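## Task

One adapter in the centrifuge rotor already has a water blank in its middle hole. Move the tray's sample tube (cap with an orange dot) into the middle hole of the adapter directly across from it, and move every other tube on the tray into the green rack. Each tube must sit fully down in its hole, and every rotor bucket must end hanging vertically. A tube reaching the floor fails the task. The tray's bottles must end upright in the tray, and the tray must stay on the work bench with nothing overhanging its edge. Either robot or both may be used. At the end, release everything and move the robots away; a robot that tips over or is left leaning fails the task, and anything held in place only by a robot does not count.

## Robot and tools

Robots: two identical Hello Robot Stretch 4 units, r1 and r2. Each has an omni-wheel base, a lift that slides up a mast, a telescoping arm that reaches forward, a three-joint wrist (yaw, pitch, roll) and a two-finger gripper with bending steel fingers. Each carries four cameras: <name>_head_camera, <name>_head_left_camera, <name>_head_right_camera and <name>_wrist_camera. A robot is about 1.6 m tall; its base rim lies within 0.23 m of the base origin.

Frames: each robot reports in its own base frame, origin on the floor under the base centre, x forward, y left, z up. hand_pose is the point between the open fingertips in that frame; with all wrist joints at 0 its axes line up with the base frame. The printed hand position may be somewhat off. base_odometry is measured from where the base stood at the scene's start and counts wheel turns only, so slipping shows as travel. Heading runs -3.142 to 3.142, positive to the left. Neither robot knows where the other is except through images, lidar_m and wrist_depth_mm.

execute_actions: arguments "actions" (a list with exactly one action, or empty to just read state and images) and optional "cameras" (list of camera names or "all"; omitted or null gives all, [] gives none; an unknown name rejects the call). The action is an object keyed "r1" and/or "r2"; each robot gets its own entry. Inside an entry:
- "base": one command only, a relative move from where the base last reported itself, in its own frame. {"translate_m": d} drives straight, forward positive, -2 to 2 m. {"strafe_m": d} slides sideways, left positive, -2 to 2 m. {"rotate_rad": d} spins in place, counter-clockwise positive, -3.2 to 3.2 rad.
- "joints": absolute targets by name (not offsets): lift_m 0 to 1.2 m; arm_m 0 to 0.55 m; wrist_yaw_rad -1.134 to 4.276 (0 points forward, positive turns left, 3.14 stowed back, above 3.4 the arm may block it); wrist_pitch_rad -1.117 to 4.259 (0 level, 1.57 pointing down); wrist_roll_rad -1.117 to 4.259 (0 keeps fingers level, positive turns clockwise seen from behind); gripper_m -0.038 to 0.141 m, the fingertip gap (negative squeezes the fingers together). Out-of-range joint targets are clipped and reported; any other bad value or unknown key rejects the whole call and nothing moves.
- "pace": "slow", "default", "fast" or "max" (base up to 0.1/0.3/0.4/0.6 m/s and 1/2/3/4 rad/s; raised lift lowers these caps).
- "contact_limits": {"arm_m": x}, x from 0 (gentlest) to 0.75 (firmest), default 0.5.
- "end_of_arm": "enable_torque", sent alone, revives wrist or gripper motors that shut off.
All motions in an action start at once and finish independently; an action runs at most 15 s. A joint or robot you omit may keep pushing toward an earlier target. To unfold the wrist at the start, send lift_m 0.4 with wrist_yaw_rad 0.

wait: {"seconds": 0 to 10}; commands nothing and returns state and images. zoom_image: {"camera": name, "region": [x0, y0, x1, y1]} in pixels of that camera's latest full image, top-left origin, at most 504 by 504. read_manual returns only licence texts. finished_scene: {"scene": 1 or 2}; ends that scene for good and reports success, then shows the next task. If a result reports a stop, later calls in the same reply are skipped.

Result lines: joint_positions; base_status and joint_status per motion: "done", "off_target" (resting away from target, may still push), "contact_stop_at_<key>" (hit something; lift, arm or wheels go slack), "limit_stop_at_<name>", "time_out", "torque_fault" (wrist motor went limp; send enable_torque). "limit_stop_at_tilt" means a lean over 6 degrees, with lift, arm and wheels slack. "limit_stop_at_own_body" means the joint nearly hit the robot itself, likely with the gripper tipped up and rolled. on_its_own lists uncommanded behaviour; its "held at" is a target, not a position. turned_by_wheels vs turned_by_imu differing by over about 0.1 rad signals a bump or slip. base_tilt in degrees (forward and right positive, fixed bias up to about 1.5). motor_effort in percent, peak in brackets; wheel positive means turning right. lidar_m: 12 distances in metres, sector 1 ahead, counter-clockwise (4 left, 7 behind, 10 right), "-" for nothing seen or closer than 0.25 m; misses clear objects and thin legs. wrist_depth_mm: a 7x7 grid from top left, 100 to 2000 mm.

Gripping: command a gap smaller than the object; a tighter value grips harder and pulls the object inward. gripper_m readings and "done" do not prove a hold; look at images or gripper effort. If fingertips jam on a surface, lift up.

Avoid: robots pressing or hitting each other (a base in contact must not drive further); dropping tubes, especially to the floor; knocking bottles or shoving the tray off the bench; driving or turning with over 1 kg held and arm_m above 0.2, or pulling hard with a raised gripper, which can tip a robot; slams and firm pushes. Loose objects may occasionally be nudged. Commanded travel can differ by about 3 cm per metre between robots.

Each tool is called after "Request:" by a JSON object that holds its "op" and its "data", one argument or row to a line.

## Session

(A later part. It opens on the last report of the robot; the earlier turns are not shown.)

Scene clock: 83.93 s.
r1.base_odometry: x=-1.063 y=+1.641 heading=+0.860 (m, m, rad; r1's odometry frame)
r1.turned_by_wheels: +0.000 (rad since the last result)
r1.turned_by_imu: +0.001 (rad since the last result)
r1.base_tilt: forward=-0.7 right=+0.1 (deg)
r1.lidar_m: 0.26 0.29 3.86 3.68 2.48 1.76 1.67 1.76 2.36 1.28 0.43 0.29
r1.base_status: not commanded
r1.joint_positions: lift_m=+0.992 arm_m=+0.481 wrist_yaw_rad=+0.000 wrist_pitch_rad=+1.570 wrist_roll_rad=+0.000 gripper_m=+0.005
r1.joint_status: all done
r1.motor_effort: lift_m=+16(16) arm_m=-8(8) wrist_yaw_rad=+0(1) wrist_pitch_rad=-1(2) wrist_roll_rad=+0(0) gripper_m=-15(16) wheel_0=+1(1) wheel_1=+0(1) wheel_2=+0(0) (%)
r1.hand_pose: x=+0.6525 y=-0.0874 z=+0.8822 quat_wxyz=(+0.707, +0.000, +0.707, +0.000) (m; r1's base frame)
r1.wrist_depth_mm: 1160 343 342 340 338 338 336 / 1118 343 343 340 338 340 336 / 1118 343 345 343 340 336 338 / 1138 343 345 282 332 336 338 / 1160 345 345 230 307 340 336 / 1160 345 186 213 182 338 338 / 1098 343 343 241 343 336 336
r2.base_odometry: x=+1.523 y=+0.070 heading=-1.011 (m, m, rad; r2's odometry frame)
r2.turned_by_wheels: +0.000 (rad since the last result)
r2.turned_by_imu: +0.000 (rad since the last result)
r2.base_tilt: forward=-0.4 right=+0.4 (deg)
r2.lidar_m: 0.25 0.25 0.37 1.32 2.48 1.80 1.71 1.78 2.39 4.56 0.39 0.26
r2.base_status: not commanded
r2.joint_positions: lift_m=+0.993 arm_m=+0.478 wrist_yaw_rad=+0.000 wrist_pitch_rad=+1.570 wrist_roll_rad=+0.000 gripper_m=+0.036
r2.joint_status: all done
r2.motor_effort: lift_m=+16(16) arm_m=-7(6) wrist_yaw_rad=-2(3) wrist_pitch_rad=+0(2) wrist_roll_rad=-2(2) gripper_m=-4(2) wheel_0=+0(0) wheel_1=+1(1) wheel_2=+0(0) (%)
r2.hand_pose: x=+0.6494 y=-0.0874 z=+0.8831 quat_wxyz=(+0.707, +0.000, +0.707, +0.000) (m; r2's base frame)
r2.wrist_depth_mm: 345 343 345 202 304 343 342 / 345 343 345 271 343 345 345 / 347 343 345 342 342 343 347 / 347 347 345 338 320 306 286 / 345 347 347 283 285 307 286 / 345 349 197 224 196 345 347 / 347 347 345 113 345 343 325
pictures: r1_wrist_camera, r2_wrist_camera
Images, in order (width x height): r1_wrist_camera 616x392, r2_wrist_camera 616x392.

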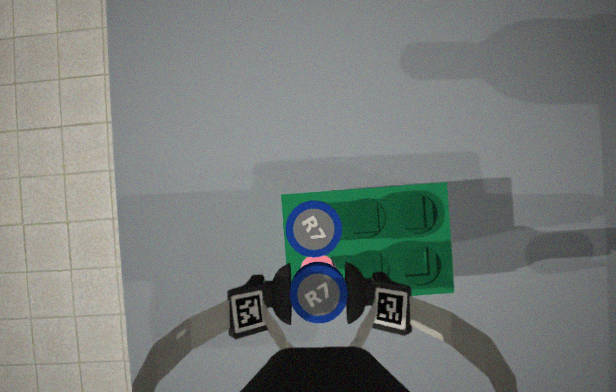

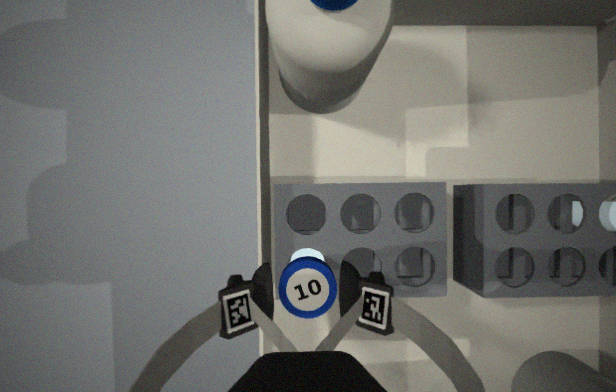

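Request:
{"op": "execute_actions", "data": {
  "actions": [
    {"r1":{"joints":{"gripper_m":0.042}},"r2":{"joints":{"gripper_m":0.0}}}
  ],
  "cameras": []
}}

Request:
{"op": "execute_actions", "data": {
  "actions": [
    {"r1":{"joints":{"lift_m":1.1}},"r2":{"joints":{"lift_m":1.13}}}
  ],
  "cameras": []
}}

Request:
{"op": "execute_actions", "data": {
  "actions": [
    {"r1":{"joints":{"arm_m":0.15},"pace":"fast"},"r2":{"base":{"strafe_m":-0.16}}}
  ],
  "cameras": []
}}

Request:
{"op": "execute_actions", "data": {
  "actions": [
    {"r1":{"base":{"strafe_m":-0.456}},"r2":{"base":{"strafe_m":-0.457}}}
  ],
  "cameras": []
}}

Request:
{"op": "execute_actions", "data": {
  "actions": [
    {"r1":{"joints":{"arm_m":0.485,"lift_m":1.05}},"r2":{"joints":{"lift_m":1.06}}}
  ],
  "cameras": ["r1_wrist_camera","r2_wrist_camera"]
}}

Scene clock: 86.20 s.
r1.base_odometry: x=-1.063 y=+1.641 heading=+0.860 (m, m, rad; r1's odometry frame)
r1.turned_by_wheels: +0.000 (rad since the last result)
r1.turned_by_imu: +0.001 (rad since the last result)
r1.base_tilt: forward=-0.7 right=+0.1 (deg)
r1.lidar_m: 0.26 0.29 3.85 3.67 2.48 1.75 1.68 1.74 2.38 1.27 0.44 0.29
r1.base_status: not commanded
r1.joint_positions: lift_m=+0.992 arm_m=+0.481 wrist_yaw_rad=+0.000 wrist_pitch_rad=+1.570 wrist_roll_rad=+0.000 gripper_m=+0.042
r1.joint_status: all done
r1.motor_effort: lift_m=+16(16) arm_m=-8(8) wrist_yaw_rad=+0(1) wrist_pitch_rad=-2(2) wrist_roll_rad=+0(0) gripper_m=-2(15) wheel_0=+0(1) wheel_1=+1(0) wheel_2=+0(0) (%)
r1.hand_pose: x=+0.6525 y=-0.0874 z=+0.8822 quat_wxyz=(+0.707, +0.000, +0.707, +0.000) (m; r1's base frame)
r1.wrist_depth_mm: 1118 343 343 340 340 338 336 / 1138 342 342 342 342 340 338 / 1118 345 343 340 338 336 334 / 1138 343 343 282 336 338 338 / 1098 345 343 281 282 338 340 / 1118 343 196 220 187 342 338 / 1138 343 342 142 343 338 336
r2.base_odometry: x=+1.523 y=+0.070 heading=-1.011 (m, m, rad; r2's odometry frame)
r2.turned_by_wheels: +0.000 (rad since the last result)
r2.turned_by_imu: +0.000 (rad since the last result)
r2.base_tilt: forward=-0.5 right=+0.3 (deg)
r2.lidar_m: 0.25 0.28 0.37 1.33 2.49 1.82 1.71 1.77 2.40 4.56 0.36 0.27
r2.base_status: not commanded
r2.joint_positions: lift_m=+0.993 arm_m=+0.478 wrist_yaw_rad=+0.000 wrist_pitch_rad=+1.570 wrist_roll_rad=+0.000 gripper_m=+0.000
r2.joint_status: all done
r2.motor_effort: lift_m=+16(16) arm_m=-7(7) wrist_yaw_rad=+0(1) wrist_pitch_rad=+0(2) wrist_roll_rad=-2(1) gripper_m=-17(18) wheel_0=+0(0) wheel_1=+1(0) wheel_2=+0(0) (%)
r2.hand_pose: x=+0.6493 y=-0.0874 z=+0.8831 quat_wxyz=(+0.707, +0.000, +0.707, +0.000) (m; r2's base frame)
r2.wrist_depth_mm: 343 342 343 201 306 343 343 / 345 345 345 271 342 345 345 / 343 347 345 343 343 343 347 / 345 345 349 340 319 307 286 / 347 345 347 285 283 304 285 / 345 345 190 214 188 345 345 / 347 347 345 113 345 345 325
pictures: none
No camera images: the call's "cameras" was empty. Leave "cameras" out to get every camera's image.

Scene clock: 87.83 s.
r1.base_odometry: x=-1.063 y=+1.641 heading=+0.860 (m, m, rad; r1's odometry frame)
r1.turned_by_wheels: +0.000 (rad since the last result)
r1.turned_by_imu: +0.000 (rad since the last result)
r1.base_tilt: forward=-0.7 right=+0.1 (deg)
r1.lidar_m: 0.27 0.30 3.86 3.67 2.49 1.75 1.69 1.77 2.39 1.29 0.43 0.29
r1.base_status: not commanded
r1.joint_positions: lift_m=+1.100 arm_m=+0.481 wrist_yaw_rad=+0.000 wrist_pitch_rad=+1.570 wrist_roll_rad=+0.000 gripper_m=+0.042
r1.joint_status: all done
r1.motor_effort: lift_m=+26(28) arm_m=-8(8) wrist_yaw_rad=+0(0) wrist_pitch_rad=-2(2) wrist_roll_rad=+0(0) gripper_m=-2(3) wheel_0=+1(1) wheel_1=+1(1) wheel_2=+0(0) (%)
r1.hand_pose: x=+0.6525 y=-0.0874 z=+0.9893 quat_wxyz=(+0.707, +0.000, +0.707, +0.000) (m; r1's base frame)
r1.wrist_depth_mm: 1255 1205 452 445 445 445 442 / 1229 1255 449 449 449 442 439 / 1229 1229 449 449 452 449 442 / 1229 1229 452 452 449 445 442 / 1255 1229 452 389 442 445 445 / 1255 1229 196 449 188 445 439 / 1255 1229 452 143 449 445 442
r2.base_odometry: x=+1.523 y=+0.070 heading=-1.011 (m, m, rad; r2's odometry frame)
r2.turned_by_wheels: +0.000 (rad since the last result)
r2.turned_by_imu: +0.000 (rad since the last result)
r2.base_tilt: forward=-0.4 right=+0.4 (deg)
r2.lidar_m: 0.26 0.25 0.34 1.28 2.51 1.81 1.73 1.78 2.38 4.57 0.34 0.26
r2.base_status: not commanded
r2.joint_positions: lift_m=+1.130 arm_m=+0.478 wrist_yaw_rad=+0.000 wrist_pitch_rad=+1.570 wrist_roll_rad=+0.000 gripper_m=+0.000
r2.joint_status: all done
r2.motor_effort: lift_m=+25(27) arm_m=-7(7) wrist_yaw_rad=-2(2) wrist_pitch_rad=+1(1) wrist_roll_rad=-3(1) gripper_m=-17(17) wheel_0=+0(0) wheel_1=+0(1) wheel_2=+0(0) (%)
r2.hand_pose: x=+0.6493 y=-0.0874 z=+1.0194 quat_wxyz=(+0.707, +0.000, +0.707, +0.000) (m; r2's base frame)
r2.wrist_depth_mm: 480 480 484 484 480 484 484 / 480 480 480 340 488 484 484 / 480 480 484 473 480 477 480 / 488 484 480 484 480 455 449 / 488 488 484 421 442 455 480 / 484 484 191 213 188 484 480 / 488 484 484 113 480 355 345
pictures: none
No camera images: the call's "cameras" was empty. Leave "cameras" out to get every camera's image.

Scene clock: 89.60 s.
r1.base_odometry: x=-1.063 y=+1.641 heading=+0.860 (m, m, rad; r1's odometry frame)
r1.turned_by_wheels: +0.000 (rad since the last result)
r1.turned_by_imu: +0.001 (rad since the last result)
r1.base_tilt: forward=-0.7 right=+0.1 (deg)
r1.lidar_m: 0.27 0.29 3.86 3.66 2.49 1.76 1.68 1.77 2.37 1.29 0.42 0.30
r1.base_status: not commanded
r1.joint_positions: lift_m=+1.100 arm_m=+0.151 wrist_yaw_rad=+0.000 wrist_pitch_rad=+1.570 wrist_roll_rad=+0.000 gripper_m=+0.042
r1.joint_status: all done
r1.motor_effort: lift_m=+26(26) arm_m=-8(9) wrist_yaw_rad=+1(0) wrist_pitch_rad=-2(2) wrist_roll_rad=+0(0) gripper_m=-2(4) wheel_0=+1(1) wheel_1=+1(0) wheel_2=+0(0) (%)
r1.hand_pose: x=+0.3224 y=-0.0874 z=+0.9893 quat_wxyz=(+0.707, +0.000, +0.707, +0.000) (m; r1's base frame)
r1.wrist_depth_mm: 1255 1205 455 452 445 449 442 / 1255 1255 452 449 445 449 449 / 1229 1255 452 449 449 445 442 / 1229 1229 455 449 452 449 445 / 1229 1229 455 452 449 449 1205 / 1255 1255 196 1008 187 1182 1205 / 1255 1229 1008 142 1229 1205 1229
r2.base_odometry: x=+1.387 y=-0.015 heading=-1.011 (m, m, rad; r2's odometry frame)
r2.turned_by_wheels: +0.000 (rad since the last result)
r2.turned_by_imu: +0.000 (rad since the last result)
r2.base_tilt: forward=-0.4 right=+0.4 (deg)
r2.lidar_m: 0.25 0.25 0.37 1.34 2.53 1.78 1.72 1.75 2.42 4.40 0.37 0.27
r2.base_status: done
r2.joint_positions: lift_m=+1.130 arm_m=+0.478 wrist_yaw_rad=+0.000 wrist_pitch_rad=+1.570 wrist_roll_rad=+0.000 gripper_m=+0.000
r2.joint_status: not commanded
r2.motor_effort: lift_m=+25(25) arm_m=-7(7) wrist_yaw_rad=-2(1) wrist_pitch_rad=+1(2) wrist_roll_rad=-3(2) gripper_m=-19(16) wheel_0=-2(5) wheel_1=+0(7) wheel_2=+1(2) (%)
r2.hand_pose: x=+0.6493 y=-0.0874 z=+1.0194 quat_wxyz=(+0.707, +0.000, +0.707, +0.000) (m; r2's base frame)
r2.wrist_depth_mm: 480 480 480 480 480 484 484 / 477 338 436 484 480 480 484 / 484 484 480 480 484 484 484 / 484 480 477 477 469 484 484 / 480 477 421 421 421 488 488 / 484 480 191 213 188 488 492 / 484 449 488 113 366 488 492
pictures: none
No camera images: the call's "cameras" was empty. Leave "cameras" out to get every camera's image.

Scene clock: 92.43 s.
r1.base_odometry: x=-0.718 y=+1.344 heading=+0.860 (m, m, rad; r1's odometry frame)
r1.turned_by_wheels: +0.000 (rad since the last result)
r1.turned_by_imu: +0.001 (rad since the last result)
r1.base_tilt: forward=-0.6 right=+0.1 (deg)
r1.lidar_m: 0.28 0.29 0.41 4.12 2.47 1.76 1.67 1.77 2.36 1.32 0.46 0.32
r1.base_status: done
r1.joint_positions: lift_m=+1.100 arm_m=+0.151 wrist_yaw_rad=+0.000 wrist_pitch_rad=+1.570 wrist_roll_rad=+0.000 gripper_m=+0.042
r1.joint_status: not commanded
r1.motor_effort: lift_m=+26(26) arm_m=-8(8) wrist_yaw_rad=+1(1) wrist_pitch_rad=-2(2) wrist_roll_rad=+0(0) gripper_m=-5(3) wheel_0=+0(8) wheel_1=+0(9) wheel_2=+0(0) (%)
r1.hand_pose: x=+0.3224 y=-0.0874 z=+0.9893 quat_wxyz=(+0.707, +0.000, +0.707, +0.000) (m; r1's base frame)
r1.wrist_depth_mm: 455 452 452 449 449 442 304 / 455 459 455 445 442 418 442 / 459 452 452 445 449 445 439 / 455 459 452 449 449 445 439 / 459 455 455 449 452 1205 1205 / 1229 1229 196 1008 188 1229 1205 / 1229 1229 1025 142 1255 1182 1205
r2.base_odometry: x=+1.000 y=-0.257 heading=-1.011 (m, m, rad; r2's odometry frame)
r2.turned_by_wheels: +0.000 (rad since the last result)
r2.turned_by_imu: +0.002 (rad since the last result)
r2.base_tilt: forward=-0.4 right=+0.4 (deg)
r2.lidar_m: 0.25 0.27 0.39 1.05 2.45 1.81 1.72 1.74 2.39 3.94 0.40 0.28
r2.base_status: done
r2.joint_positions: lift_m=+1.130 arm_m=+0.478 wrist_yaw_rad=+0.000 wrist_pitch_rad=+1.570 wrist_roll_rad=+0.000 gripper_m=+0.000
r2.joint_status: not commanded
r2.motor_effort: lift_m=+24(25) arm_m=-7(7) wrist_yaw_rad=-1(1) wrist_pitch_rad=+1(1) wrist_roll_rad=-2(2) gripper_m=-17(19) wheel_0=+0(9) wheel_1=+2(7) wheel_2=+0(2) (%)
r2.hand_pose: x=+0.6493 y=-0.0874 z=+1.0194 quat_wxyz=(+0.707, +0.000, +0.707, +0.000) (m; r2's base frame)
r2.wrist_depth_mm: 480 484 484 480 484 484 1281 / 480 484 484 480 484 484 1255 / 477 480 484 484 484 484 1281 / 484 488 484 484 480 484 1281 / 484 488 492 424 427 484 1281 / 488 480 191 213 188 484 1255 / 488 488 484 113 488 488 1281
pictures: none
No camera images: the call's "cameras" was empty. Leave "cameras" out to get every camera's image.

Scene clock: 94.53 s.
r1.base_odometry: x=-0.718 y=+1.344 heading=+0.860 (m, m, rad; r1's odometry frame)
r1.turned_by_wheels: +0.000 (rad since the last result)
r1.turned_by_imu: +0.001 (rad since the last result)
r1.base_tilt: forward=-0.7 right=+0.1 (deg)
r1.lidar_m: 0.29 0.29 0.41 4.12 2.50 1.78 1.68 1.75 2.37 1.29 0.46 0.32
r1.base_status: not commanded
r1.joint_positions: lift_m=+1.050 arm_m=+0.484 wrist_yaw_rad=+0.000 wrist_pitch_rad=+1.570 wrist_roll_rad=+0.000 gripper_m=+0.042
r1.joint_status: all done
r1.motor_effort: lift_m=+16(24) arm_m=+8(5) wrist_yaw_rad=+0(1) wrist_pitch_rad=-1(2) wrist_roll_rad=+0(1) gripper_m=-1(5) wheel_0=+0(0) wheel_1=+0(0) wheel_2=+0(0) (%)
r1.hand_pose: x=+0.6548 y=-0.0874 z=+0.9402 quat_wxyz=(+0.707, +0.000, +0.707, +0.000) (m; r1's base frame)
r1.wrist_depth_mm: 407 402 399 253 364 373 353 / 404 402 399 271 394 397 384 / 404 404 402 397 394 392 389 / 404 404 399 392 394 370 332 / 407 404 402 336 338 343 359 / 407 404 196 397 187 397 379 / 407 402 402 143 394 351 309
r2.base_odometry: x=+1.000 y=-0.257 heading=-1.011 (m, m, rad; r2's odometry frame)
r2.turned_by_wheels: +0.000 (rad since the last result)
r2.turned_by_imu: +0.000 (rad since the last result)
r2.base_tilt: forward=-0.4 right=+0.3 (deg)
r2.lidar_m: 0.25 0.27 0.40 1.03 2.52 1.82 1.68 1.76 2.38 3.95 0.39 0.27
r2.base_status: not commanded
r2.joint_positions: lift_m=+1.060 arm_m=+0.478 wrist_yaw_rad=+0.000 wrist_pitch_rad=+1.570 wrist_roll_rad=+0.000 gripper_m=+0.000
r2.joint_status: all done
r2.motor_effort: lift_m=+17(24) arm_m=-7(7) wrist_yaw_rad=-3(3) wrist_pitch_rad=+2(1) wrist_roll_rad=-2(2) gripper_m=-19(18) wheel_0=+0(1) wheel_1=+2(2) wheel_2=+0(0) (%)
r2.hand_pose: x=+0.6493 y=-0.0874 z=+0.9501 quat_wxyz=(+0.707, +0.000, +0.707, +0.000) (m; r2's base frame)
r2.wrist_depth_mm: 410 413 410 410 413 410 1205 / 410 413 415 413 413 413 1182 / 415 413 415 413 415 415 1182 / 413 415 415 407 366 415 1205 / 418 413 413 355 355 415 1205 / 415 415 191 214 189 415 1205 / 413 413 413 113 418 415 1205
pictures: r1_wrist_camera, r2_wrist_camera
Images, in order (width x height): r1_wrist_camera 616x392, r2_wrist_camera 616x392.

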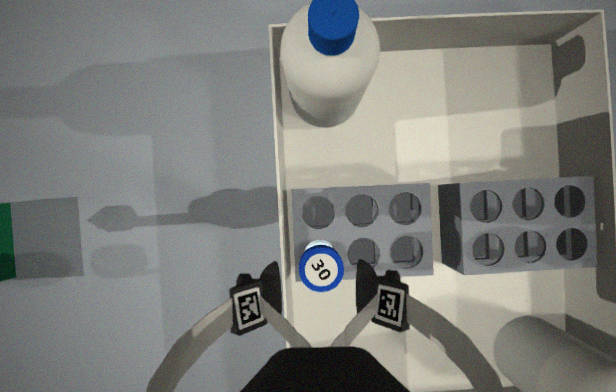

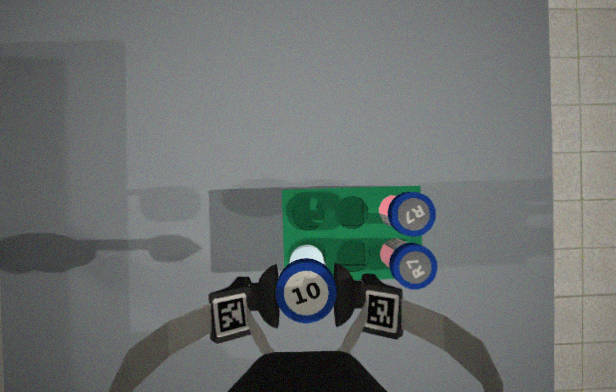

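Request:
{"op": "execute_actions", "data": {
  "actions": [
    {"r1":{"base":{"strafe_m":-0.002},"joints":{"lift_m":0.995}},"r2":{"base":{"strafe_m":-0.003},"joints":{"lift_m":0.99},"pace":"slow"}}
  ],
  "cameras": ["r1_wrist_camera","r2_wrist_camera"]
}}

Scene clock: 96.57 s.
r1.base_odometry: x=-0.716 y=+1.343 heading=+0.860 (m, m, rad; r1's odometry frame)
r1.turned_by_wheels: +0.000 (rad since the last result)
r1.turned_by_imu: +0.001 (rad since the last result)
r1.base_tilt: forward=-0.8 right=+0.1 (deg)
r1.lidar_m: 0.29 0.30 0.40 4.13 2.48 1.76 1.69 1.75 2.37 1.30 0.46 0.31
r1.base_status: done
r1.joint_positions: lift_m=+0.995 arm_m=+0.484 wrist_yaw_rad=+0.000 wrist_pitch_rad=+1.570 wrist_roll_rad=+0.000 gripper_m=+0.042
r1.joint_status: all done
r1.motor_effort: lift_m=+16(16) arm_m=+8(8) wrist_yaw_rad=+0(0) wrist_pitch_rad=-1(1) wrist_roll_rad=+0(0) gripper_m=-4(2) wheel_0=+1(6) wheel_1=+0(1) wheel_2=+0(3) (%)
r1.hand_pose: x=+0.6548 y=-0.0874 z=+0.8852 quat_wxyz=(+0.707, +0.000, +0.707, +0.000) (m; r1's base frame)
r1.wrist_depth_mm: 349 347 347 200 297 338 338 / 347 347 345 263 340 340 338 / 349 347 345 340 340 340 336 / 351 349 349 338 332 307 309 / 349 347 347 282 309 287 278 / 351 345 196 221 187 338 336 / 351 345 345 143 342 338 307
r2.base_odometry: x=+0.997 y=-0.259 heading=-1.011 (m, m, rad; r2's odometry frame)
r2.turned_by_wheels: +0.000 (rad since the last result)
r2.turned_by_imu: +0.000 (rad since the last result)
r2.base_tilt: forward=-0.5 right=+0.3 (deg)
r2.lidar_m: 0.25 0.28 0.39 1.02 2.44 1.80 1.69 1.74 2.39 3.95 0.40 0.26
r2.base_status: done
r2.joint_positions: lift_m=+0.990 arm_m=+0.478 wrist_yaw_rad=+0.000 wrist_pitch_rad=+1.570 wrist_roll_rad=+0.000 gripper_m=+0.000
r2.joint_status: all done
r2.motor_effort: lift_m=+16(16) arm_m=-7(7) wrist_yaw_rad=-2(2) wrist_pitch_rad=-1(0) wrist_roll_rad=-2(1) gripper_m=-17(16) wheel_0=+2(3) wheel_1=+0(2) wheel_2=+0(3) (%)
r2.hand_pose: x=+0.6492 y=-0.0874 z=+0.8801 quat_wxyz=(+0.707, +0.000, +0.707, +0.000) (m; r2's base frame)
r2.wrist_depth_mm: 343 340 340 342 340 342 343 / 342 343 342 342 342 343 343 / 343 342 342 343 345 342 343 / 342 342 343 340 285 345 343 / 343 342 343 285 285 343 343 / 342 343 191 213 187 343 343 / 345 347 343 114 345 345 347
pictures: r1_wrist_camera, r2_wrist_camera
Images, in order (width x height): r1_wrist_camera 616x392, r2_wrist_camera 616x392.

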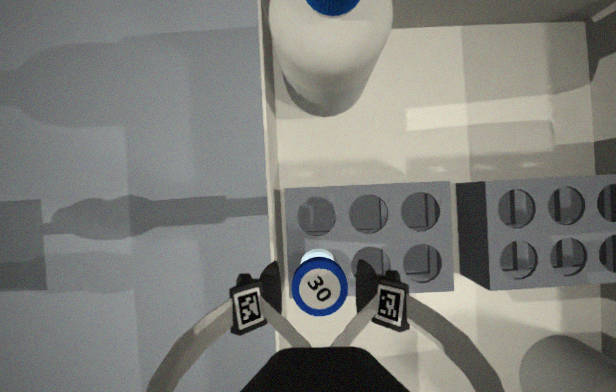

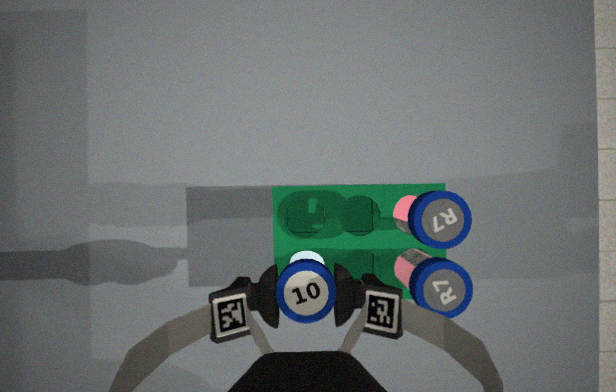

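Request:
{"op": "execute_actions", "data": {
  "actions": [
    {"r1":{"joints":{"gripper_m":0.005}},"r2":{"joints":{"gripper_m":0.036}}}
  ],
  "cameras": []
}}

Request:
{"op": "execute_actions", "data": {
  "actions": [
    {"r1":{"joints":{"lift_m":1.05}},"r2":{"joints":{"lift_m":1.05}}}
  ],
  "cameras": []
}}

Request:
{"op": "execute_actions", "data": {
  "actions": [
    {"r1":{"joints":{"lift_m":1.12}},"r2":{"joints":{"arm_m":0.1},"pace":"fast"}}
  ],
  "cameras": []
}}

Request:
{"op": "execute_actions", "data": {
  "actions": [
    {"r1":{"base":{"strafe_m":0.375}},"r2":{"base":{"translate_m":-0.3}}}
  ],
  "cameras": ["r1_wrist_camera"]
}}

Scene clock: 98.60 s.
r1.base_odometry: x=-0.716 y=+1.343 heading=+0.860 (m, m, rad; r1's odometry frame)
r1.turned_by_wheels: +0.000 (rad since the last result)
r1.turned_by_imu: +0.001 (rad since the last result)
r1.base_tilt: forward=-0.7 right=+0.0 (deg)
r1.lidar_m: 0.29 0.31 0.39 4.14 2.46 1.78 1.68 1.74 2.35 1.30 0.46 0.30
r1.base_status: not commanded
r1.joint_positions: lift_m=+0.995 arm_m=+0.484 wrist_yaw_rad=+0.000 wrist_pitch_rad=+1.570 wrist_roll_rad=+0.000 gripper_m=+0.005
r1.joint_status: all done
r1.motor_effort: lift_m=+16(16) arm_m=+8(8) wrist_yaw_rad=-1(0) wrist_pitch_rad=+0(1) wrist_roll_rad=+0(0) gripper_m=-15(18) wheel_0=+1(1) wheel_1=+0(0) wheel_2=+0(0) (%)
r1.hand_pose: x=+0.6548 y=-0.0874 z=+0.8852 quat_wxyz=(+0.707, +0.000, +0.707, +0.000) (m; r1's base frame)
r1.wrist_depth_mm: 349 347 345 202 298 340 336 / 347 345 347 263 340 340 338 / 349 347 345 342 343 340 336 / 349 349 347 336 336 307 307 / 349 347 347 282 309 287 278 / 349 349 186 213 183 338 338 / 349 347 347 241 340 338 309
r2.base_odometry: x=+0.997 y=-0.259 heading=-1.011 (m, m, rad; r2's odometry frame)
r2.turned_by_wheels: +0.000 (rad since the last result)
r2.turned_by_imu: +0.000 (rad since the last result)
r2.base_tilt: forward=-0.5 right=+0.4 (deg)
r2.lidar_m: 0.25 0.28 0.38 1.01 2.48 1.79 1.70 1.76 2.38 3.97 0.36 0.27
r2.base_status: not commanded
r2.joint_positions: lift_m=+0.990 arm_m=+0.478 wrist_yaw_rad=+0.000 wrist_pitch_rad=+1.570 wrist_roll_rad=+0.000 gripper_m=+0.036
r2.joint_status: all done
r2.motor_effort: lift_m=+16(16) arm_m=-7(7) wrist_yaw_rad=-4(1) wrist_pitch_rad=+0(0) wrist_roll_rad=-1(1) gripper_m=-4(17) wheel_0=+1(1) wheel_1=+0(0) wheel_2=+0(0) (%)
r2.hand_pose: x=+0.6492 y=-0.0874 z=+0.8801 quat_wxyz=(+0.707, +0.000, +0.707, +0.000) (m; r2's base frame)
r2.wrist_depth_mm: 340 342 340 342 343 340 343 / 342 342 342 343 343 343 343 / 343 343 342 342 342 343 342 / 343 342 343 340 283 343 343 / 343 343 345 283 285 347 347 / 343 343 197 222 196 347 345 / 343 345 343 113 347 343 347
pictures: none
No camera images: the call's "cameras" was empty. Leave "cameras" out to get every camera's image.

Scene clock: 99.77 s.
r1.base_odometry: x=-0.716 y=+1.343 heading=+0.860 (m, m, rad; r1's odometry frame)
r1.turned_by_wheels: +0.000 (rad since the last result)
r1.turned_by_imu: +0.000 (rad since the last result)
r1.base_tilt: forward=-0.7 right=+0.1 (deg)
r1.lidar_m: 0.29 0.31 0.41 4.14 2.47 1.76 1.67 1.74 2.36 1.30 0.45 0.31
r1.base_status: not commanded
r1.joint_positions: lift_m=+1.050 arm_m=+0.484 wrist_yaw_rad=+0.000 wrist_pitch_rad=+1.570 wrist_roll_rad=+0.000 gripper_m=+0.005
r1.joint_status: all done
r1.motor_effort: lift_m=+26(27) arm_m=+8(8) wrist_yaw_rad=+0(0) wrist_pitch_rad=-1(0) wrist_roll_rad=+0(0) gripper_m=-16(15) wheel_0=+1(1) wheel_1=+0(0) wheel_2=+0(0) (%)
r1.hand_pose: x=+0.6548 y=-0.0874 z=+0.9393 quat_wxyz=(+0.707, +0.000, +0.707, +0.000) (m; r1's base frame)
r1.wrist_depth_mm: 404 402 397 240 366 373 353 / 404 402 402 268 394 392 382 / 404 407 402 394 392 394 387 / 404 402 399 394 389 364 330 / 404 404 402 338 336 364 357 / 404 407 186 214 182 392 377 / 407 402 404 268 397 357 309
r2.base_odometry: x=+0.997 y=-0.259 heading=-1.011 (m, m, rad; r2's odometry frame)
r2.turned_by_wheels: +0.000 (rad since the last result)
r2.turned_by_imu: +0.000 (rad since the last result)
r2.base_tilt: forward=-0.4 right=+0.3 (deg)
r2.lidar_m: 0.26 0.28 0.41 1.03 2.48 1.82 1.69 1.75 2.39 3.96 0.38 0.25
r2.base_status: not commanded
r2.joint_positions: lift_m=+1.050 arm_m=+0.478 wrist_yaw_rad=+0.000 wrist_pitch_rad=+1.570 wrist_roll_rad=+0.000 gripper_m=+0.036
r2.joint_status: all done
r2.motor_effort: lift_m=+25(26) arm_m=-7(7) wrist_yaw_rad=-2(1) wrist_pitch_rad=-1(1) wrist_roll_rad=-2(1) gripper_m=-4(5) wheel_0=+1(2) wheel_1=+0(0) wheel_2=+0(0) (%)
r2.hand_pose: x=+0.6492 y=-0.0874 z=+0.9394 quat_wxyz=(+0.707, +0.000, +0.707, +0.000) (m; r2's base frame)
r2.wrist_depth_mm: 402 399 399 399 404 402 1205 / 399 399 402 399 402 402 1182 / 399 399 402 404 404 404 1160 / 402 404 404 399 353 404 1182 / 404 402 407 343 338 404 1160 / 402 407 197 404 196 404 1160 / 402 404 402 113 407 407 1182
pictures: none
No camera images: the call's "cameras" was empty. Leave "cameras" out to get every camera's image.

Scene clock: 101.63 s.
r1.base_odometry: x=-0.716 y=+1.343 heading=+0.860 (m, m, rad; r1's odometry frame)
r1.turned_by_wheels: +0.000 (rad since the last result)
r1.turned_by_imu: +0.001 (rad since the last result)
r1.base_tilt: forward=-0.8 right=+0.0 (deg)
r1.lidar_m: 0.28 0.28 0.41 4.14 2.50 1.77 1.68 1.74 2.37 1.31 0.46 0.31
r1.base_status: not commanded
r1.joint_positions: lift_m=+1.120 arm_m=+0.484 wrist_yaw_rad=+0.000 wrist_pitch_rad=+1.570 wrist_roll_rad=+0.000 gripper_m=+0.005
r1.joint_status: all done
r1.motor_effort: lift_m=+26(27) arm_m=+8(8) wrist_yaw_rad=+0(0) wrist_pitch_rad=-1(1) wrist_roll_rad=+0(0) gripper_m=-15(15) wheel_0=+1(1) wheel_1=+0(0) wheel_2=+0(0) (%)
r1.hand_pose: x=+0.6548 y=-0.0874 z=+1.0093 quat_wxyz=(+0.707, +0.000, +0.707, +0.000) (m; r1's base frame)
r1.wrist_depth_mm: 477 473 477 469 462 462 462 / 477 473 477 325 462 462 462 / 469 477 473 466 466 466 436 / 480 480 473 466 462 404 421 / 477 473 477 404 436 455 430 / 477 473 186 213 183 462 449 / 480 473 473 285 459 355 325
r2.base_odometry: x=+0.997 y=-0.259 heading=-1.011 (m, m, rad; r2's odometry frame)
r2.turned_by_wheels: +0.000 (rad since the last result)
r2.turned_by_imu: +0.000 (rad since the last result)
r2.base_tilt: forward=-0.4 right=+0.4 (deg)
r2.lidar_m: 0.25 0.27 0.39 1.04 2.48 1.80 1.70 1.78 2.38 3.94 0.40 0.25
r2.base_status: not commanded
r2.joint_positions: lift_m=+1.050 arm_m=+0.101 wrist_yaw_rad=+0.000 wrist_pitch_rad=+1.570 wrist_roll_rad=+0.000 gripper_m=+0.036
r2.joint_status: all done
r2.motor_effort: lift_m=+25(24) arm_m=-7(8) wrist_yaw_rad=-1(4) wrist_pitch_rad=+0(1) wrist_roll_rad=-2(1) gripper_m=-4(4) wheel_0=+2(2) wheel_1=+0(0) wheel_2=+0(0) (%)
r2.hand_pose: x=+0.2722 y=-0.0874 z=+0.9394 quat_wxyz=(+0.707, +0.000, +0.707, +0.000) (m; r2's base frame)
r2.wrist_depth_mm: 402 402 404 402 402 404 1182 / 402 404 402 399 404 402 1182 / 402 404 407 404 404 404 1205 / 404 402 402 404 407 404 809 / 1182 1160 976 946 1182 1182 1205 / 1182 1182 197 960 196 1182 1182 / 1182 1205 976 114 1182 1182 1160
pictures: none
No camera images: the call's "cameras" was empty. Leave "cameras" out to get every camera's image.

Scene clock: 104.20 s.
r1.base_odometry: x=-1.000 y=+1.587 heading=+0.860 (m, m, rad; r1's odometry frame)
r1.turned_by_wheels: +0.000 (rad since the last result)
r1.turned_by_imu: -0.001 (rad since the last result)
r1.base_tilt: forward=-0.7 right=+0.2 (deg)
r1.lidar_m: 0.28 0.28 3.95 3.75 2.47 1.76 1.68 1.76 2.37 1.31 0.43 0.29
r1.base_status: done
r1.joint_positions: lift_m=+1.120 arm_m=+0.484 wrist_yaw_rad=+0.000 wrist_pitch_rad=+1.570 wrist_roll_rad=+0.000 gripper_m=+0.005
r1.joint_status: not commanded
r1.motor_effort: lift_m=+26(26) arm_m=+8(8) wrist_yaw_rad=+0(0) wrist_pitch_rad=-1(1) wrist_roll_rad=+0(0) gripper_m=-14(14) wheel_0=+2(8) wheel_1=+0(7) wheel_2=+1(1) (%)
r1.hand_pose: x=+0.6548 y=-0.0874 z=+1.0093 quat_wxyz=(+0.707, +0.000, +0.707, +0.000) (m; r1's base frame)
r1.wrist_depth_mm: 1255 473 469 473 469 469 459 / 1255 473 473 473 469 469 462 / 1281 477 469 469 466 462 466 / 1255 477 469 469 473 466 462 / 1281 477 424 410 469 466 466 / 1281 477 186 213 183 466 462 / 1255 477 473 304 466 462 466
r2.base_odometry: x=+0.838 y=-0.004 heading=-1.011 (m, m, rad; r2's odometry frame)
r2.turned_by_wheels: +0.000 (rad since the last result)
r2.turned_by_imu: +0.000 (rad since the last result)
r2.base_tilt: forward=-0.3 right=+0.4 (deg)
r2.lidar_m: 0.56 0.60 0.79 4.78 2.06 1.52 1.40 1.43 1.98 3.94 4.10 0.57
r2.base_status: done
r2.joint_positions: lift_m=+1.050 arm_m=+0.101 wrist_yaw_rad=+0.000 wrist_pitch_rad=+1.570 wrist_roll_rad=+0.000 gripper_m=+0.036
r2.joint_status: not commanded
r2.motor_effort: lift_m=+24(25) arm_m=-7(7) wrist_yaw_rad=-1(0) wrist_pitch_rad=+0(0) wrist_roll_rad=-2(2) gripper_m=-2(3) wheel_0=+0(6) wheel_1=-1(3) wheel_2=-1(7) (%)
r2.hand_pose: x=+0.2722 y=-0.0874 z=+0.9394 quat_wxyz=(+0.707, +0.000, +0.707, +0.000) (m; r2's base frame)
r2.wrist_depth_mm: 1182 1182 1182 1182 1160 1205 1182 / 1138 1160 1182 1182 1160 1182 1160 / 1160 1160 1182 1182 1182 1182 1160 / 1182 1160 1182 1160 1182 1182 1182 / 1182 1182 1160 1008 1182 1182 1182 / 1160 1160 196 946 197 1205 1182 / 1182 1205 960 113 1182 1205 1182
pictures: r1_wrist_camera
Images, in order (width x height): r1_wrist_camera 616x392.

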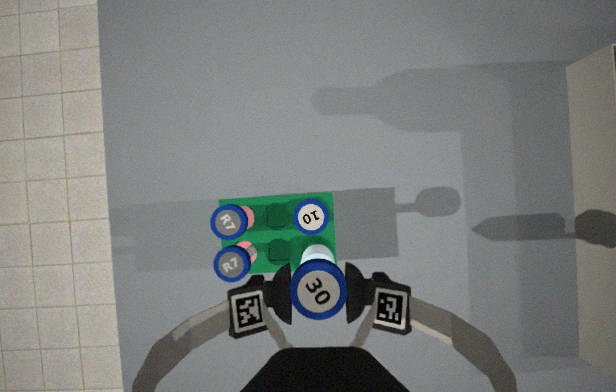

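Request:
{"op": "execute_actions", "data": {
  "actions": [
    {"r1":{"base":{"translate_m":-0.003},"joints":{"lift_m":0.992},"pace":"slow"}}
  ],
  "cameras": ["r1_wrist_camera"]
}}

Scene clock: 106.43 s.
r1.base_odometry: x=-1.002 y=+1.585 heading=+0.860 (m, m, rad; r1's odometry frame)
r1.turned_by_wheels: +0.000 (rad since the last result)
r1.turned_by_imu: +0.001 (rad since the last result)
r1.base_tilt: forward=-0.7 right=+0.1 (deg)
r1.lidar_m: 0.26 0.30 3.96 3.75 2.49 1.74 1.68 1.74 2.37 1.32 0.43 0.31
r1.base_status: done
r1.joint_positions: lift_m=+0.992 arm_m=+0.484 wrist_yaw_rad=+0.000 wrist_pitch_rad=+1.570 wrist_roll_rad=+0.000 gripper_m=+0.005
r1.joint_status: all done
r1.motor_effort: lift_m=+16(25) arm_m=+8(8) wrist_yaw_rad=+0(0) wrist_pitch_rad=-1(0) wrist_roll_rad=+0(0) gripper_m=-17(17) wheel_0=+0(3) wheel_1=-2(0) wheel_2=+3(10) (%)
r1.hand_pose: x=+0.6548 y=-0.0874 z=+0.8822 quat_wxyz=(+0.707, +0.000, +0.707, +0.000) (m; r1's base frame)
r1.wrist_depth_mm: 342 342 342 342 340 338 336 / 347 343 343 343 336 338 336 / 347 343 342 340 338 338 338 / 345 345 340 338 340 336 338 / 347 345 281 229 340 338 334 / 347 347 186 213 183 338 338 / 732 345 345 240 340 338 338
r2.base_odometry: x=+0.838 y=-0.004 heading=-1.011 (m, m, rad; r2's odometry frame)
r2.turned_by_wheels: +0.000 (rad since the last result)
r2.turned_by_imu: +0.000 (rad since the last result)
r2.base_tilt: forward=-0.5 right=+0.4 (deg)
r2.lidar_m: 0.56 0.59 0.82 4.78 2.06 1.50 1.40 1.42 1.96 3.95 4.11 0.61
r2.base_status: not commanded
r2.joint_positions: lift_m=+1.050 arm_m=+0.101 wrist_yaw_rad=+0.000 wrist_pitch_rad=+1.570 wrist_roll_rad=+0.000 gripper_m=+0.036
r2.joint_status: not commanded
r2.motor_effort: lift_m=+24(24) arm_m=-7(7) wrist_yaw_rad=-2(2) wrist_pitch_rad=+0(0) wrist_roll_rad=-3(2) gripper_m=-2(5) wheel_0=-1(0) wheel_1=-1(1) wheel_2=-1(1) (%)
r2.hand_pose: x=+0.2722 y=-0.0874 z=+0.9394 quat_wxyz=(+0.707, +0.000, +0.707, +0.000) (m; r2's base frame)
r2.wrist_depth_mm: 1182 1182 1182 1205 1182 1160 1160 / 1160 1182 1182 1182 1182 1182 1182 / 1182 1160 1182 1160 1160 1182 1182 / 1182 1182 1205 1182 1182 1182 1205 / 1182 1160 1160 991 1182 1205 1182 / 1182 1182 196 960 196 1205 1182 / 1182 1205 976 113 1182 1205 1182
pictures: r1_wrist_camera
Images, in order (width x height): r1_wrist_camera 616x392.

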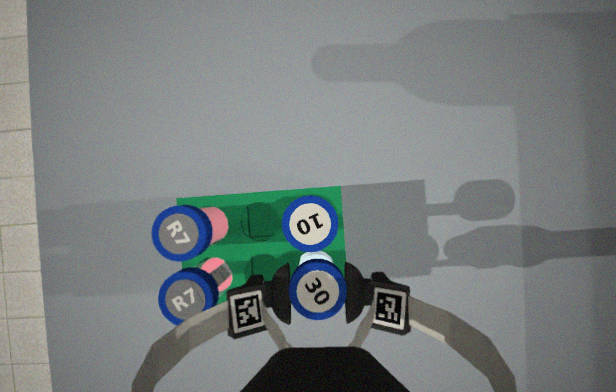

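Request:
{"op": "execute_actions", "data": {
  "actions": [
    {"r1":{"joints":{"gripper_m":0.042}}}
  ],
  "cameras": []
}}

Request:
{"op": "execute_actions", "data": {
  "actions": [
    {"r1":{"joints":{"lift_m":1.05}}}
  ],
  "cameras": []
}}

Request:
{"op": "execute_actions", "data": {
  "actions": [
    {"r1":{"joints":{"arm_m":0.05},"base":{"translate_m":-0.2},"pace":"fast"}}
  ],
  "cameras": ["r2_head_left_camera","r1_head_right_camera"]
}}

Scene clock: 108.60 s.
r1.base_odometry: x=-1.002 y=+1.585 heading=+0.860 (m, m, rad; r1's odometry frame)
r1.turned_by_wheels: +0.000 (rad since the last result)
r1.turned_by_imu: +0.001 (rad since the last result)
r1.base_tilt: forward=-0.7 right=+0.0 (deg)
r1.lidar_m: 0.27 0.28 3.96 3.75 2.50 1.75 1.68 1.73 2.34 1.31 0.45 0.31
r1.base_status: not commanded
r1.joint_positions: lift_m=+0.992 arm_m=+0.484 wrist_yaw_rad=+0.000 wrist_pitch_rad=+1.570 wrist_roll_rad=+0.000 gripper_m=+0.042
r1.joint_status: all done
r1.motor_effort: lift_m=+16(16) arm_m=+8(8) wrist_yaw_rad=+0(0) wrist_pitch_rad=-1(1) wrist_roll_rad=+0(0) gripper_m=-2(14) wheel_0=-1(1) wheel_1=-2(2) wheel_2=+3(3) (%)
r1.hand_pose: x=+0.6548 y=-0.0874 z=+0.8822 quat_wxyz=(+0.707, +0.000, +0.707, +0.000) (m; r1's base frame)
r1.wrist_depth_mm: 345 345 340 340 340 336 336 / 347 343 342 342 342 338 334 / 347 343 345 340 338 336 338 / 343 345 338 336 340 336 338 / 345 347 282 283 340 340 338 / 347 345 196 219 187 340 340 / 750 345 343 142 340 338 338
r2.base_odometry: x=+0.838 y=-0.004 heading=-1.011 (m, m, rad; r2's odometry frame)
r2.turned_by_wheels: +0.000 (rad since the last result)
r2.turned_by_imu: +0.000 (rad since the last result)
r2.base_tilt: forward=-0.5 right=+0.3 (deg)
r2.lidar_m: 0.55 0.60 0.82 4.77 2.05 1.48 1.39 1.44 1.98 3.95 4.09 0.58
r2.base_status: not commanded
r2.joint_positions: lift_m=+1.050 arm_m=+0.101 wrist_yaw_rad=+0.000 wrist_pitch_rad=+1.570 wrist_roll_rad=+0.000 gripper_m=+0.036
r2.joint_status: not commanded
r2.motor_effort: lift_m=+24(24) arm_m=-7(7) wrist_yaw_rad=-2(1) wrist_pitch_rad=+1(1) wrist_roll_rad=-2(2) gripper_m=-2(4) wheel_0=-1(1) wheel_1=-1(1) wheel_2=-1(1) (%)
r2.hand_pose: x=+0.2722 y=-0.0874 z=+0.9394 quat_wxyz=(+0.707, +0.000, +0.707, +0.000) (m; r2's base frame)
r2.wrist_depth_mm: 1160 1182 1182 1182 1160 1182 1160 / 1205 1182 1160 1160 1138 1160 1160 / 1160 1182 1182 1182 1182 1182 1205 / 1182 1182 1182 1205 1182 1182 1160 / 1160 1160 1182 1008 1205 1182 1182 / 1182 1182 197 960 196 1182 1182 / 1182 1182 946 113 1182 1205 1182
pictures: none
No camera images: the call's "cameras" was empty. Leave "cameras" out to get every camera's image.

Scene clock: 109.77 s.
r1.base_odometry: x=-1.002 y=+1.585 heading=+0.860 (m, m, rad; r1's odometry frame)
r1.turned_by_wheels: +0.000 (rad since the last result)
r1.turned_by_imu: +0.000 (rad since the last result)
r1.base_tilt: forward=-0.7 right=+0.1 (deg)
r1.lidar_m: 0.28 0.29 3.94 3.76 2.47 1.75 1.69 1.76 2.39 1.31 0.43 0.30
r1.base_status: not commanded
r1.joint_positions: lift_m=+1.050 arm_m=+0.484 wrist_yaw_rad=+0.000 wrist_pitch_rad=+1.570 wrist_roll_rad=+0.000 gripper_m=+0.042
r1.joint_status: all done
r1.motor_effort: lift_m=+26(27) arm_m=+8(8) wrist_yaw_rad=+0(0) wrist_pitch_rad=-2(0) wrist_roll_rad=+0(0) gripper_m=-2(3) wheel_0=-1(1) wheel_1=-2(2) wheel_2=+3(3) (%)
r1.hand_pose: x=+0.6548 y=-0.0874 z=+0.9393 quat_wxyz=(+0.707, +0.000, +0.707, +0.000) (m; r1's base frame)
r1.wrist_depth_mm: 1182 404 399 397 399 389 394 / 1229 404 399 397 397 397 394 / 1182 404 407 399 397 397 394 / 1205 404 404 394 397 397 394 / 1182 404 340 336 402 399 394 / 1160 402 196 402 188 394 394 / 1205 404 402 143 402 397 394
r2.base_odometry: x=+0.838 y=-0.004 heading=-1.011 (m, m, rad; r2's odometry frame)
r2.turned_by_wheels: +0.000 (rad since the last result)
r2.turned_by_imu: +0.000 (rad since the last result)
r2.base_tilt: forward=-0.4 right=+0.4 (deg)
r2.lidar_m: 0.56 0.60 0.84 4.78 2.07 1.51 1.40 1.43 1.97 3.96 4.07 0.57
r2.base_status: not commanded
r2.joint_positions: lift_m=+1.050 arm_m=+0.101 wrist_yaw_rad=+0.000 wrist_pitch_rad=+1.570 wrist_roll_rad=+0.000 gripper_m=+0.036
r2.joint_status: not commanded
r2.motor_effort: lift_m=+25(24) arm_m=-7(7) wrist_yaw_rad=+1(4) wrist_pitch_rad=+1(0) wrist_roll_rad=-2(1) gripper_m=-5(4) wheel_0=-1(1) wheel_1=-1(1) wheel_2=-1(1) (%)
r2.hand_pose: x=+0.2722 y=-0.0874 z=+0.9394 quat_wxyz=(+0.707, +0.000, +0.707, +0.000) (m; r2's base frame)
r2.wrist_depth_mm: 1160 1182 1160 1182 1182 1182 1160 / 1182 1182 1182 1182 1182 1182 1182 / 1160 1160 1182 1182 1205 1160 1182 / 1205 1160 1205 1160 1205 1205 1205 / 1182 1205 1182 1008 1182 1160 1182 / 1182 1182 198 960 196 1182 1182 / 1182 1182 960 113 1205 1182 1182
pictures: none
No camera images: the call's "cameras" was empty. Leave "cameras" out to get every camera's image.

Scene clock: 111.77 s.
r1.base_odometry: x=-1.133 y=+1.433 heading=+0.860 (m, m, rad; r1's odometry frame)
r1.turned_by_wheels: +0.000 (rad since the last result)
r1.turned_by_imu: +0.001 (rad since the last result)
r1.base_tilt: forward=-0.7 right=+0.1 (deg)
r1.lidar_m: 0.48 0.50 3.92 3.75 2.18 1.54 1.49 1.57 2.11 2.12 0.73 0.52
r1.base_status: done
r1.joint_positions: lift_m=+1.050 arm_m=+0.051 wrist_yaw_rad=+0.000 wrist_pitch_rad=+1.570 wrist_roll_rad=+0.000 gripper_m=+0.042
r1.joint_status: all done
r1.motor_effort: lift_m=+26(26) arm_m=-8(6) wrist_yaw_rad=+2(1) wrist_pitch_rad=-2(2) wrist_roll_rad=+0(0) gripper_m=-1(4) wheel_0=+0(6) wheel_1=+0(4) wheel_2=-1(14) (%)
r1.hand_pose: x=+0.2224 y=-0.0874 z=+0.9393 quat_wxyz=(+0.707, +0.000, +0.707, +0.000) (m; r1's base frame)
r1.wrist_depth_mm: 1182 539 1182 1160 1182 1160 1182 / 1160 1182 1182 1182 1160 1182 1138 / 1182 1182 1182 1182 1182 1138 1160 / 1182 1205 1160 1182 1182 1160 1182 / 1205 1205 1182 960 1160 1160 1160 / 1182 1205 196 976 187 1160 1138 / 1205 1229 1205 143 1182 1160 1138
r2.base_odometry: x=+0.838 y=-0.004 heading=-1.011 (m, m, rad; r2's odometry frame)
r2.turned_by_wheels: +0.000 (rad since the last result)
r2.turned_by_imu: +0.000 (rad since the last result)
r2.base_tilt: forward=-0.5 right=+0.4 (deg)
r2.lidar_m: 0.56 0.59 0.80 4.76 2.08 1.50 1.37 1.47 1.97 3.93 4.12 0.59
r2.base_status: not commanded
r2.joint_positions: lift_m=+1.050 arm_m=+0.101 wrist_yaw_rad=+0.000 wrist_pitch_rad=+1.570 wrist_roll_rad=+0.000 gripper_m=+0.036
r2.joint_status: not commanded
r2.motor_effort: lift_m=+24(24) arm_m=-7(7) wrist_yaw_rad=-1(1) wrist_pitch_rad=+0(1) wrist_roll_rad=-1(1) gripper_m=-5(5) wheel_0=+0(1) wheel_1=-1(1) wheel_2=-1(1) (%)
r2.hand_pose: x=+0.2722 y=-0.0874 z=+0.9394 quat_wxyz=(+0.707, +0.000, +0.707, +0.000) (m; r2's base frame)
r2.wrist_depth_mm: 1182 1182 1182 1138 1160 1205 1205 / 1182 1160 1160 1182 1182 1182 1182 / 1182 1205 1182 1182 1160 1205 1160 / 1182 1160 1160 1182 1205 1182 1182 / 1182 1182 1160 1008 1205 1205 1182 / 1160 1182 198 960 196 1205 1182 / 1182 1205 960 113 1182 1205 1205
pictures: r1_head_right_camera, r2_head_left_camera
Images, in order (width x height): r1_head_right_camera 420x672, r2_head_left_camera 420x672.

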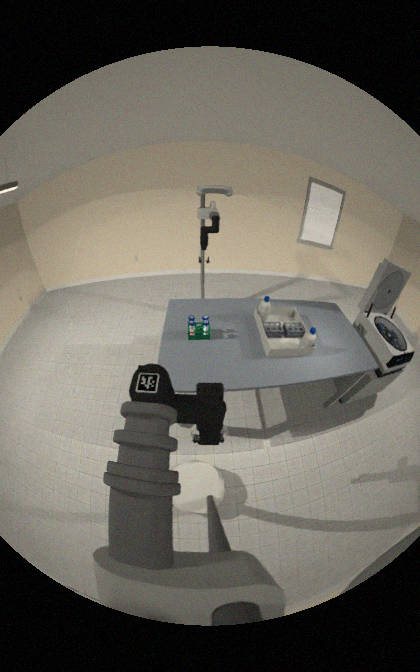

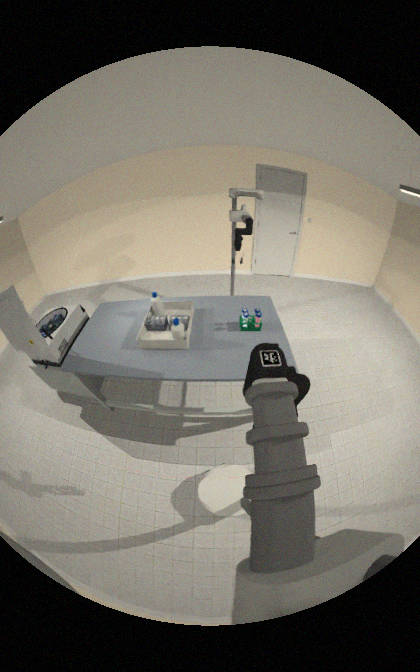

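Request:
{"op": "finished_scene", "data": {
  "scene": 1
}}

The scene is finished: the task was done.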